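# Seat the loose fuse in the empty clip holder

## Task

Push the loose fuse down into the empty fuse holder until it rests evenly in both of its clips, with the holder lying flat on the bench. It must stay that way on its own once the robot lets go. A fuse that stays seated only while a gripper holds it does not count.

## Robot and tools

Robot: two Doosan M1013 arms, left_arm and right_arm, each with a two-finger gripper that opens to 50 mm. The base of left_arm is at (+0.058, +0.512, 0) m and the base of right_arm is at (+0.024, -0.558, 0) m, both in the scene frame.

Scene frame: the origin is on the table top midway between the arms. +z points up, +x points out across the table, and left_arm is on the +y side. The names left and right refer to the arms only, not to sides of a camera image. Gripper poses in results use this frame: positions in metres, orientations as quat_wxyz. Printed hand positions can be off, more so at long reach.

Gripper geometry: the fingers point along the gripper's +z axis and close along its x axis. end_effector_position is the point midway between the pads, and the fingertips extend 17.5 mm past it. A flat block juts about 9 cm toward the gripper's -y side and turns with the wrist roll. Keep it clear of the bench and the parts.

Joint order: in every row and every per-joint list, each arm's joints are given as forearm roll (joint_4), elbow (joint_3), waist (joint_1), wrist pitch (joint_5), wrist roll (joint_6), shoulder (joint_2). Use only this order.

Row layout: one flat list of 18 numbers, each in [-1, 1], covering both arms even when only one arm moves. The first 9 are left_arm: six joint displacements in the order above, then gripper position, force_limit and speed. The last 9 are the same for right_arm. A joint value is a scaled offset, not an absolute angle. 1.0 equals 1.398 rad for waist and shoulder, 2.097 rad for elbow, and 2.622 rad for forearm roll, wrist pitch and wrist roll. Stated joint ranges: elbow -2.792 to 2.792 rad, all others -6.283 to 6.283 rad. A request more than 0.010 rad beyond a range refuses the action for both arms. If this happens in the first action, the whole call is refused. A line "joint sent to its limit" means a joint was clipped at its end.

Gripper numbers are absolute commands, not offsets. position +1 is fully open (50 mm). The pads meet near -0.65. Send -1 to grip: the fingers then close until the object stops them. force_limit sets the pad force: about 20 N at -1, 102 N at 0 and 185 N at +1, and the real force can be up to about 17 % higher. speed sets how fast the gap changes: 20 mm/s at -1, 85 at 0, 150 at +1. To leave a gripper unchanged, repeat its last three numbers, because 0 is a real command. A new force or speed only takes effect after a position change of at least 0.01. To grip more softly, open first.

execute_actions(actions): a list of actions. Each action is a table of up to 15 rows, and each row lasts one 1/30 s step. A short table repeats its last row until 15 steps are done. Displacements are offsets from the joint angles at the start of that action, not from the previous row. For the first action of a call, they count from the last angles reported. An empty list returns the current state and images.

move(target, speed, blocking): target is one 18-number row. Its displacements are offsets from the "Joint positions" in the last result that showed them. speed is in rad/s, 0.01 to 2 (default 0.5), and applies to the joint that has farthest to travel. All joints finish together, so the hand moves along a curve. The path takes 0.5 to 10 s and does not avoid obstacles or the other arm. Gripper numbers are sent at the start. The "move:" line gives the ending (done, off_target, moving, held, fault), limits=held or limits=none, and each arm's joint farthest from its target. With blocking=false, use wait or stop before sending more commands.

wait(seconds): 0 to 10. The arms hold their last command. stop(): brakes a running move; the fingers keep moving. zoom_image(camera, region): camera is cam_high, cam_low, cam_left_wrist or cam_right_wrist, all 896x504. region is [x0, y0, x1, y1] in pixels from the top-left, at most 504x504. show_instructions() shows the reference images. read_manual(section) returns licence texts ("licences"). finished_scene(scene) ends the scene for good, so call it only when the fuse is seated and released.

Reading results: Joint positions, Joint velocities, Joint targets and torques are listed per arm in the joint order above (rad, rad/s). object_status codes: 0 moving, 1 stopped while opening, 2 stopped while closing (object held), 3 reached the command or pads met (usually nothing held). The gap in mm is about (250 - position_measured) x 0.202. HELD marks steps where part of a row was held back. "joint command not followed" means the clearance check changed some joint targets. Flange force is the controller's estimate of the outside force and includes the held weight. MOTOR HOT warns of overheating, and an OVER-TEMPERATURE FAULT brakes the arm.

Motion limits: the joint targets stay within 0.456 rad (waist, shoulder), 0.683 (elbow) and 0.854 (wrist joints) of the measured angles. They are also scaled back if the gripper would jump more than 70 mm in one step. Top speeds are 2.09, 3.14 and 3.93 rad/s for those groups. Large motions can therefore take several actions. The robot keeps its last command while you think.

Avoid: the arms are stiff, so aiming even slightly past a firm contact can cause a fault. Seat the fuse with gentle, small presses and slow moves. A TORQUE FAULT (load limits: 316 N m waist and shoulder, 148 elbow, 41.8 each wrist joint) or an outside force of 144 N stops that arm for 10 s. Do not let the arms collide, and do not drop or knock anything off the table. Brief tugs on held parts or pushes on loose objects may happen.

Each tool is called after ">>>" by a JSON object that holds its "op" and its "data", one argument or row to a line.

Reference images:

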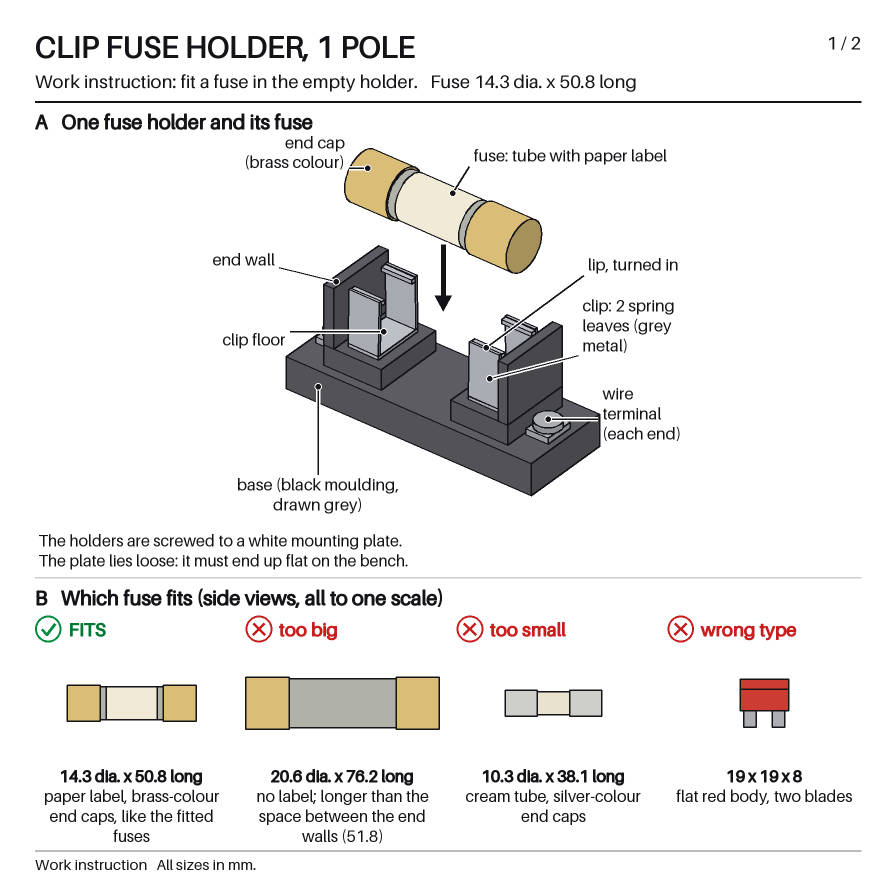

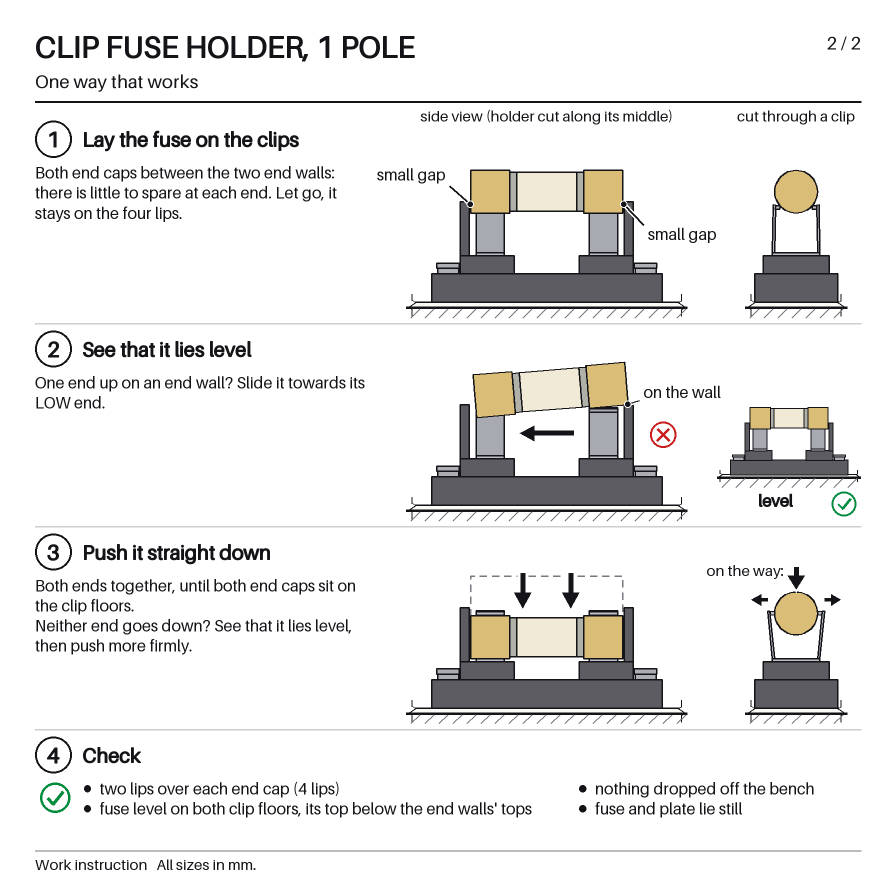

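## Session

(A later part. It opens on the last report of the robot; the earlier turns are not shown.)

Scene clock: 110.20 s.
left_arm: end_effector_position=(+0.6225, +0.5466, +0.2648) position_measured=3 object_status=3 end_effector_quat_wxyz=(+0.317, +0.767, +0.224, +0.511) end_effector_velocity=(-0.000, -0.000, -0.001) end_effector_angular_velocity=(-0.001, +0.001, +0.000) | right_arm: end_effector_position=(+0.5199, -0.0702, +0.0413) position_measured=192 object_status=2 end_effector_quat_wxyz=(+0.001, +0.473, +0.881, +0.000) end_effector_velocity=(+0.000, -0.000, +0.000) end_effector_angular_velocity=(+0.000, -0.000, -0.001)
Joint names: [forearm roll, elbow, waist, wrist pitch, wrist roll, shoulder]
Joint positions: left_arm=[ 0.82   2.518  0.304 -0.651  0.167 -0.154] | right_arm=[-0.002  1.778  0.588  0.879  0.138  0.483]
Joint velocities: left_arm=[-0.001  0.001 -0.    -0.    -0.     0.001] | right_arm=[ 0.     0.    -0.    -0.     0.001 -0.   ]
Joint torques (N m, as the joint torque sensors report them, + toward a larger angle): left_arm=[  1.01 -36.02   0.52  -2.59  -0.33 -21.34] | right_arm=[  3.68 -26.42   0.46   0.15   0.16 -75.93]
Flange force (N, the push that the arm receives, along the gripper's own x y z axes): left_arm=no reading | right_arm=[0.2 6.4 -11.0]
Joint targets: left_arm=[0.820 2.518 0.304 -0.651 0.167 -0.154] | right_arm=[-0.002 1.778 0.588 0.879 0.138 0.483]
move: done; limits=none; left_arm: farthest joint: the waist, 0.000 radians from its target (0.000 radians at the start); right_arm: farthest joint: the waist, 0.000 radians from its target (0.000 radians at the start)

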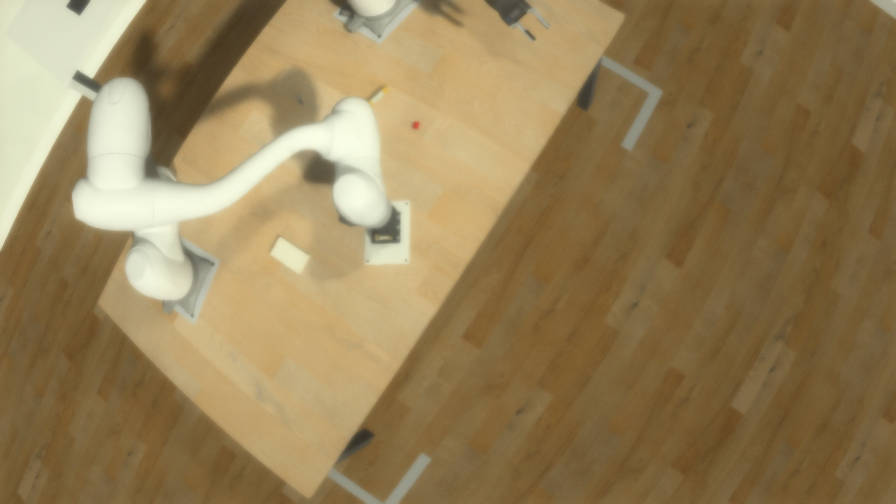

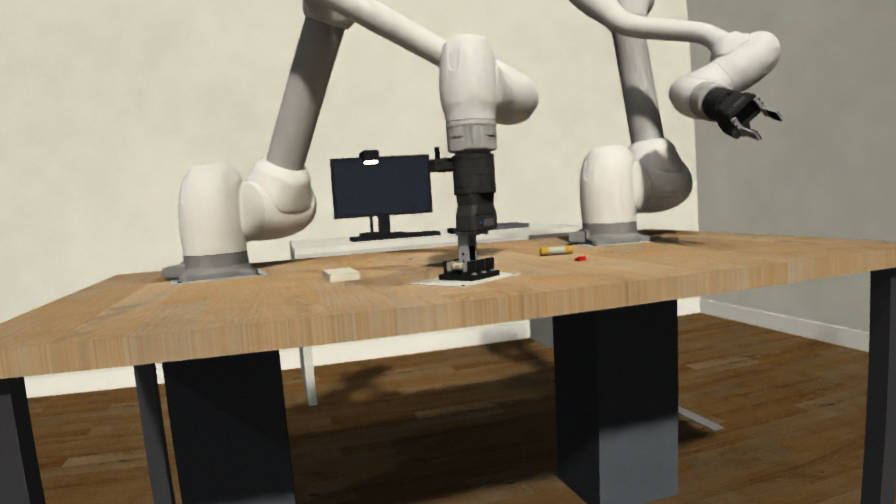

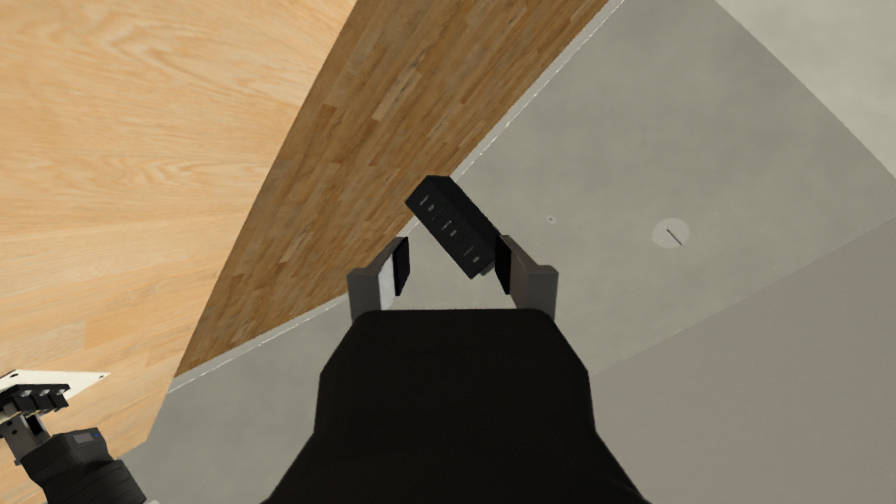

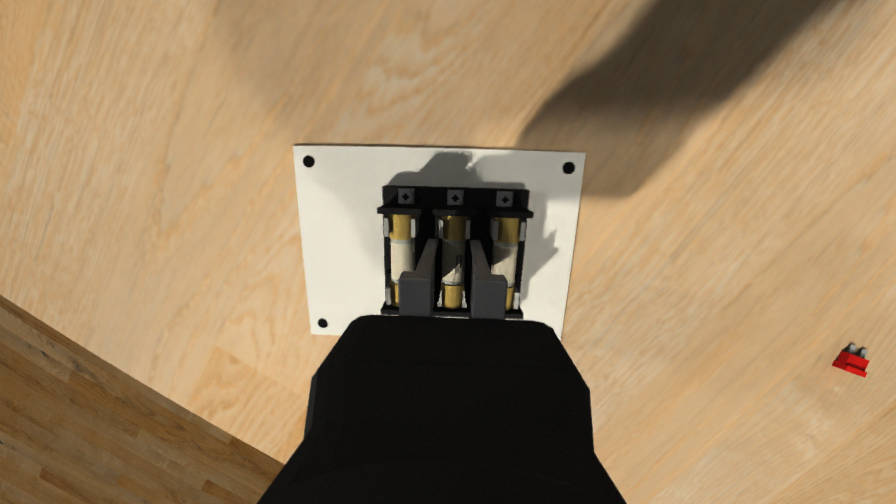

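One more 1 mm to level both ends, then release.

>>> {"op": "move", "data": {
  "target": [0,0,0,0,0,0,1,0,0, 0,0.0003,0,-0.0006,0,0.0007,-1,-0.4,-1],
  "speed": 0.01
}}

>>> {"op": "move", "data": {
  "target": [0,0,0,0,0,0,1,0,0, 0,0,0,0,0,0,-0.09,-0.6,-1]
}}

>>> {"op": "move", "data": {
  "target": [0,0,0,0,0,0,1,0,0, 0,-0.012,0,0.025,0,-0.0285,-0.09,-0.6,-1],
  "speed": 0.08
}}

>>> {"op": "zoom_image", "data": {
  "camera": "cam_right_wrist",
  "region": [370, 170, 540, 320]
}}

Scene clock: 114.63 s.
left_arm: end_effector_position=(+0.6225, +0.5466, +0.2648) position_measured=3 object_status=3 end_effector_quat_wxyz=(+0.317, +0.767, +0.224, +0.511) end_effector_velocity=(+0.001, -0.000, +0.001) end_effector_angular_velocity=(+0.001, -0.002, -0.001) | right_arm: end_effector_position=(+0.5199, -0.0702, +0.0404) position_measured=192 object_status=2 end_effector_quat_wxyz=(+0.001, +0.473, +0.881, +0.000) end_effector_velocity=(+0.000, -0.000, -0.001) end_effector_angular_velocity=(-0.000, +0.001, -0.000)
Joint names: [forearm roll, elbow, waist, wrist pitch, wrist roll, shoulder]
Joint positions: left_arm=[ 0.82   2.518  0.304 -0.651  0.167 -0.154] | right_arm=[-0.002  1.779  0.588  0.877  0.138  0.484]
Joint velocities: left_arm=[ 0.    -0.002 -0.    -0.001  0.001  0.   ] | right_arm=[ 0.     0.001 -0.    -0.001 -0.     0.001]
Joint torques (N m, as the joint torque sensors report them, + toward a larger angle): left_arm=[  1.17 -35.5    2.36  -2.54  -0.43 -22.52] | right_arm=[  3.87 -12.47   1.39  -4.02  -0.03 -41.51]
Flange force (N, the push that the arm receives, along the gripper's own x y z axes): left_arm=no reading | right_arm=[-2.9 -3.8 -61.7]
Joint targets: left_arm=[0.820 2.518 0.304 -0.651 0.167 -0.154] | right_arm=[-0.002 1.779 0.588 0.877 0.138 0.484]
move: done; limits=none; left_arm: farthest joint: the waist, 0.000 radians from its target (0.000 radians at the start); right_arm: farthest joint: the waist, 0.000 radians from its target (0.000 radians at the start)

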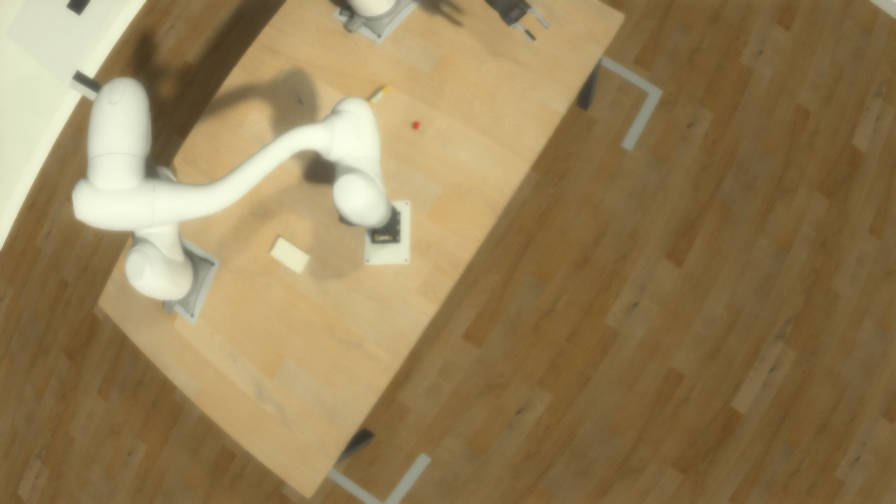

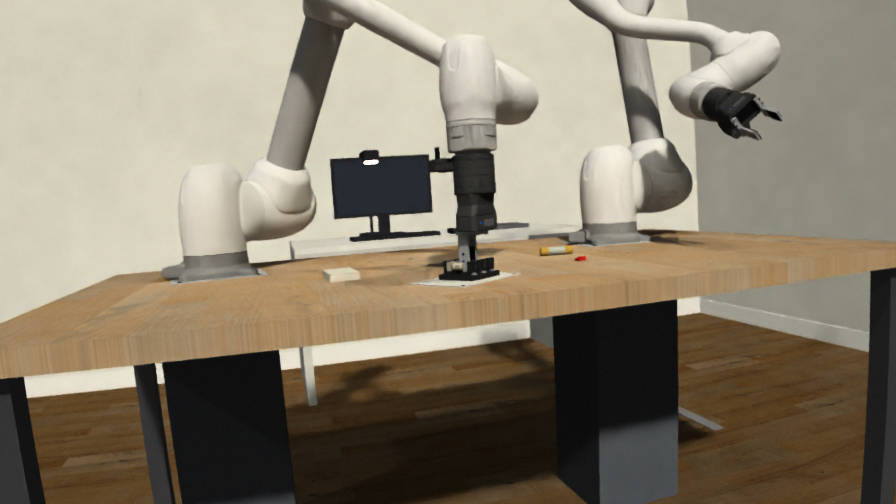

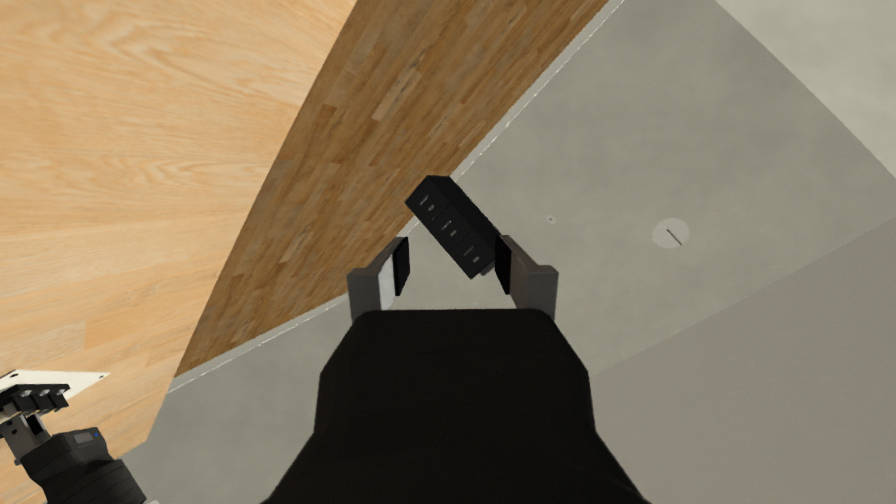

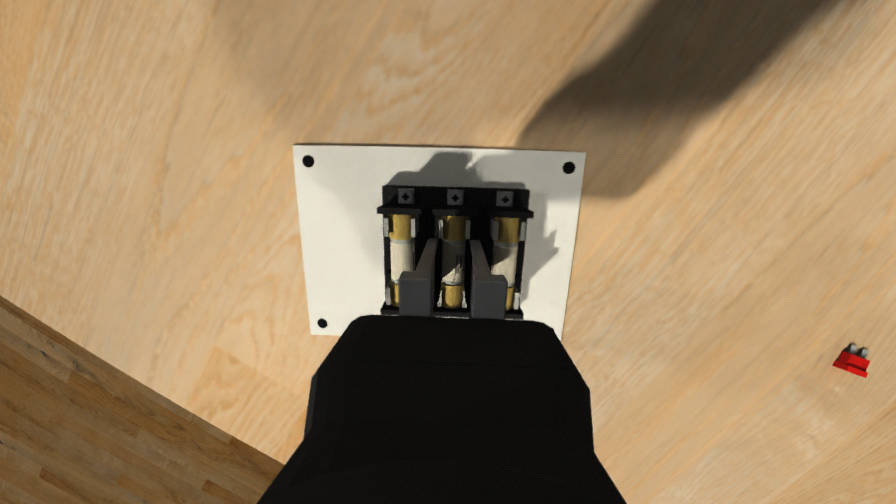

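Scene clock: 115.13 s.
left_arm: end_effector_position=(+0.6225, +0.5466, +0.2648) position_measured=3 object_status=3 end_effector_quat_wxyz=(+0.317, +0.767, +0.224, +0.511) end_effector_velocity=(+0.000, +0.000, +0.000) end_effector_angular_velocity=(-0.002, -0.001, +0.001) | right_arm: end_effector_position=(+0.5199, -0.0702, +0.0403) position_measured=166 object_status=3 end_effector_quat_wxyz=(+0.001, +0.473, +0.881, +0.000) end_effector_velocity=(+0.000, +0.001, +0.001) end_effector_angular_velocity=(+0.001, -0.001, -0.000)
Joint names: [forearm roll, elbow, waist, wrist pitch, wrist roll, shoulder]
Joint positions: left_arm=[ 0.82   2.518  0.304 -0.651  0.167 -0.154] | right_arm=[-0.002  1.779  0.588  0.877  0.138  0.484]
Joint velocities: left_arm=[-0.001 -0.001  0.    -0.001 -0.002  0.   ] | right_arm=[ 0.    -0.001  0.001 -0.     0.001 -0.   ]
Joint torques (N m, as the joint torque sensors report them, + toward a larger angle): left_arm=[  1.18 -34.97   1.79  -2.46  -0.19 -21.93] | right_arm=[  3.54 -31.45   1.16  -0.12   0.07 -84.75]
Flange force (N, the push that the arm receives, along the gripper's own x y z axes): left_arm=no reading | right_arm=[-0.3 7.2 0.5]
Joint targets: left_arm=[0.820 2.518 0.304 -0.651 0.167 -0.154] | right_arm=[-0.002 1.779 0.588 0.877 0.138 0.484]
move: done; limits=none; left_arm: farthest joint: the waist, 0.000 radians from its target (0.000 radians at the start); right_arm: farthest joint: the waist, 0.000 radians from its target (0.000 radians at the start)

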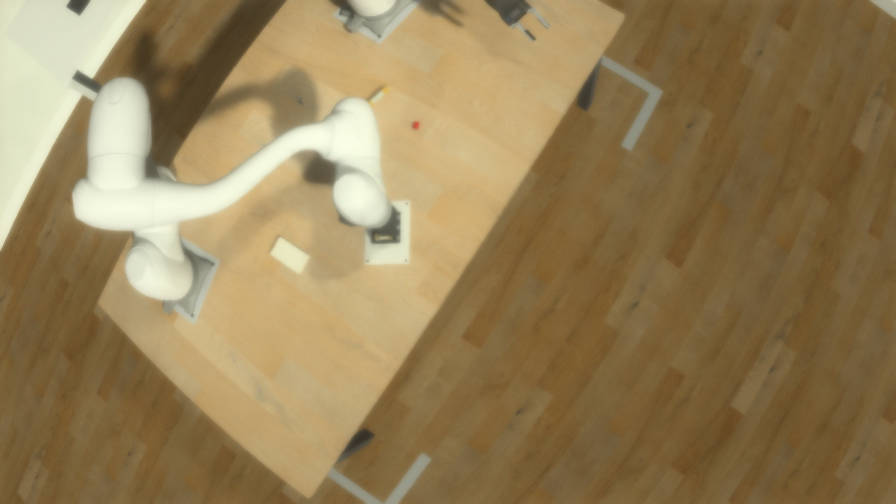

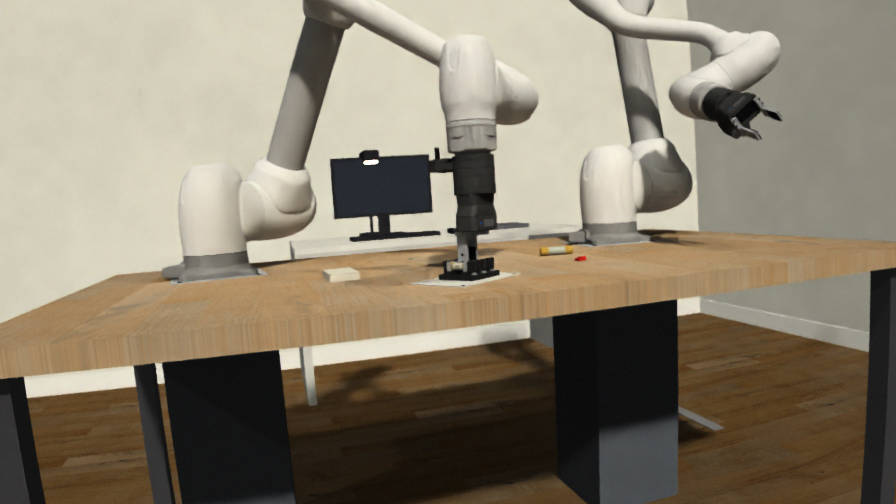

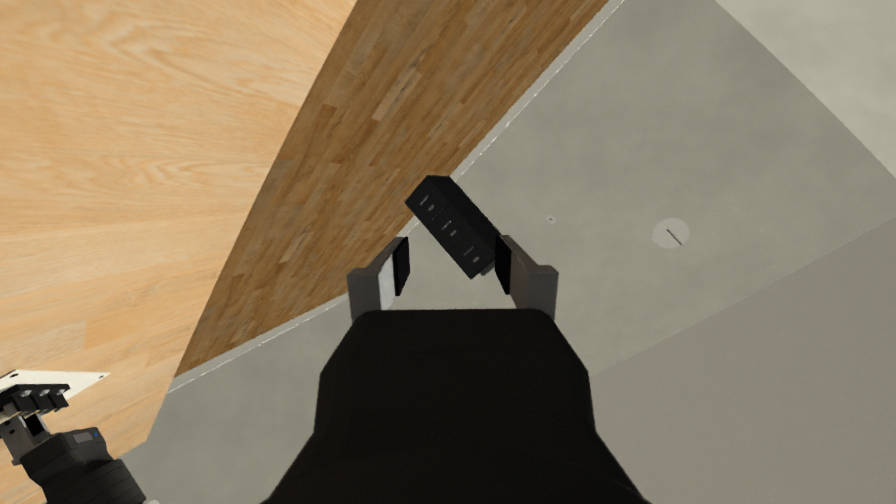

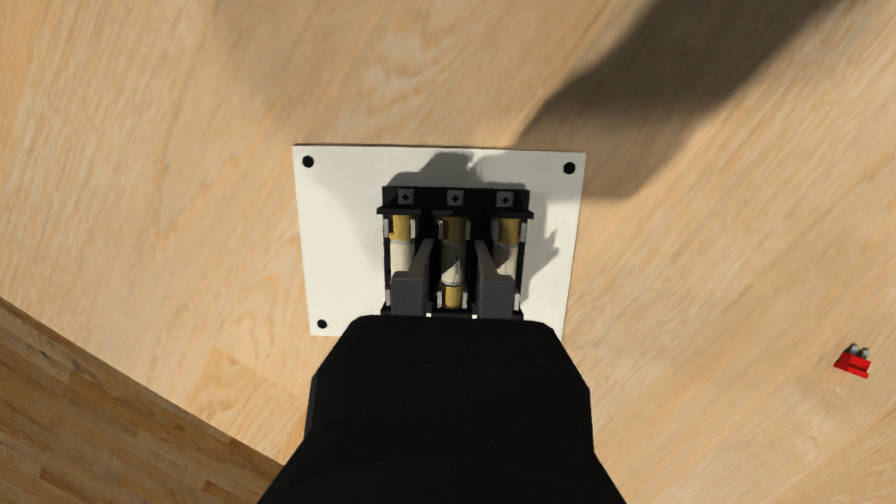

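Scene clock: 116.27 s.
left_arm: end_effector_position=(+0.6225, +0.5466, +0.2648) position_measured=3 object_status=3 end_effector_quat_wxyz=(+0.317, +0.767, +0.224, +0.511) end_effector_velocity=(+0.000, -0.000, +0.001) end_effector_angular_velocity=(-0.001, -0.001, +0.001) | right_arm: end_effector_position=(+0.5199, -0.0702, +0.0801) position_measured=166 object_status=3 end_effector_quat_wxyz=(+0.001, +0.473, +0.881, +0.000) end_effector_velocity=(+0.001, +0.001, +0.001) end_effector_angular_velocity=(+0.001, -0.002, +0.000)
Joint names: [forearm roll, elbow, waist, wrist pitch, wrist roll, shoulder]
Joint positions: left_arm=[ 0.82   2.518  0.304 -0.651  0.167 -0.154] | right_arm=[-0.002  1.754  0.588  0.943  0.138  0.444]
Joint velocities: left_arm=[-0.002 -0.    -0.001  0.001 -0.    -0.001] | right_arm=[-0.001 -0.001  0.    -0.     0.    -0.   ]
Joint torques (N m, as the joint torque sensors report them, + toward a larger angle): left_arm=[  1.14 -35.29   3.49  -2.64  -0.26 -21.95] | right_arm=[  3.71 -35.75   2.67   0.26  -0.08 -83.62]
Flange force (N, the push that the arm receives, along the gripper's own x y z axes): left_arm=no reading | right_arm=[-3.0 3.3 3.2]
Joint targets: left_arm=[0.820 2.518 0.304 -0.651 0.167 -0.154] | right_arm=[-0.002 1.754 0.588 0.943 0.138 0.444]
move: done; limits=none; left_arm: farthest joint: the waist, 0.000 radians from its target (0.000 radians at the start); right_arm: farthest joint: the waist, 0.000 radians from its target (0.000 radians at the start)

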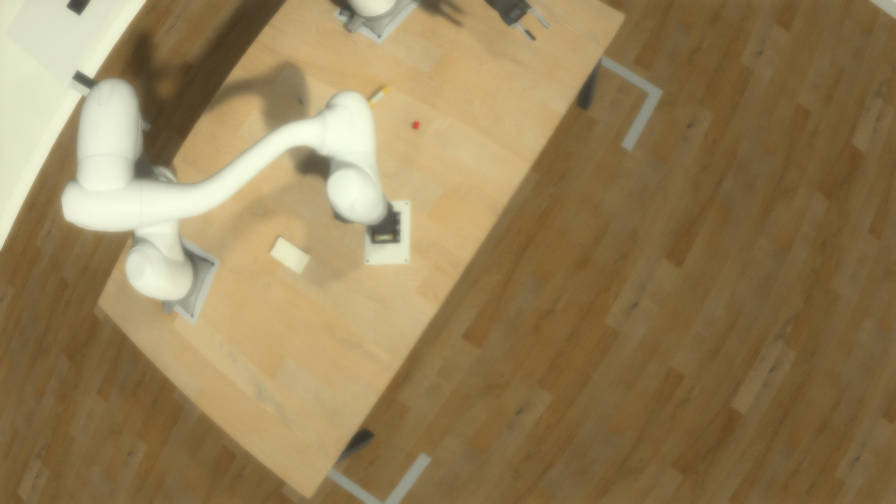

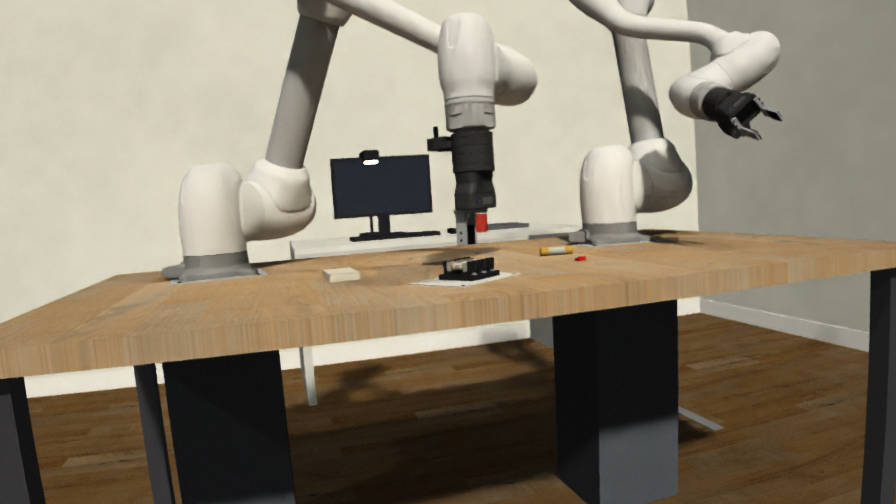

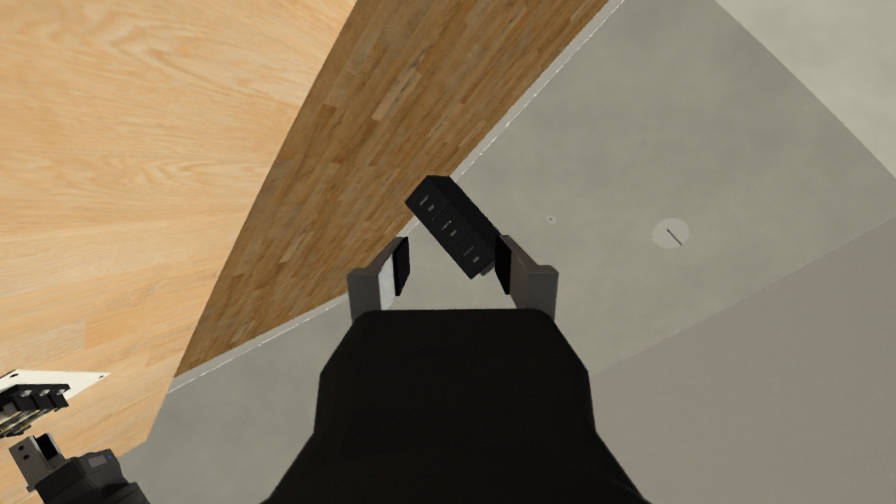

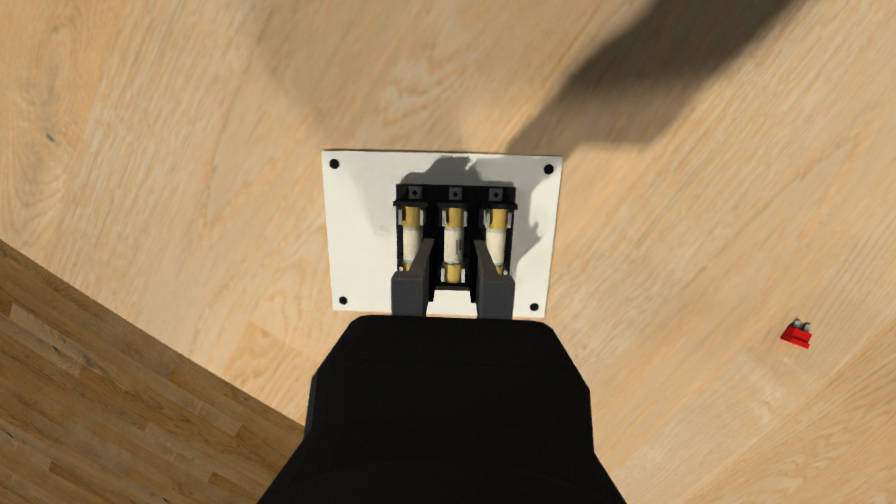

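Region (370, 170, 540, 320) of cam_right_wrist's 896x504 image, scaled by 2.965, with more detail than that image has; it fills the top 445 rows of this view, and the rest is white.

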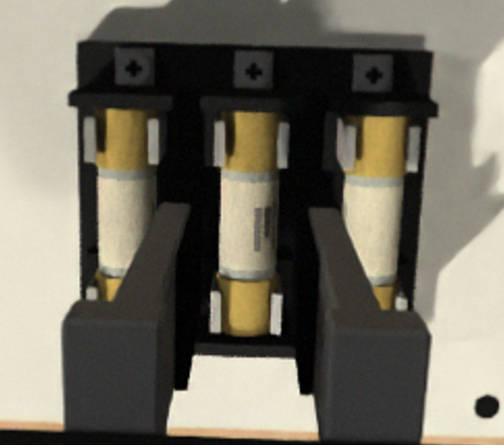

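>>> {"op": "finished_scene", "data": {
  "scene": 1
}}

The scene is finished: the task was done.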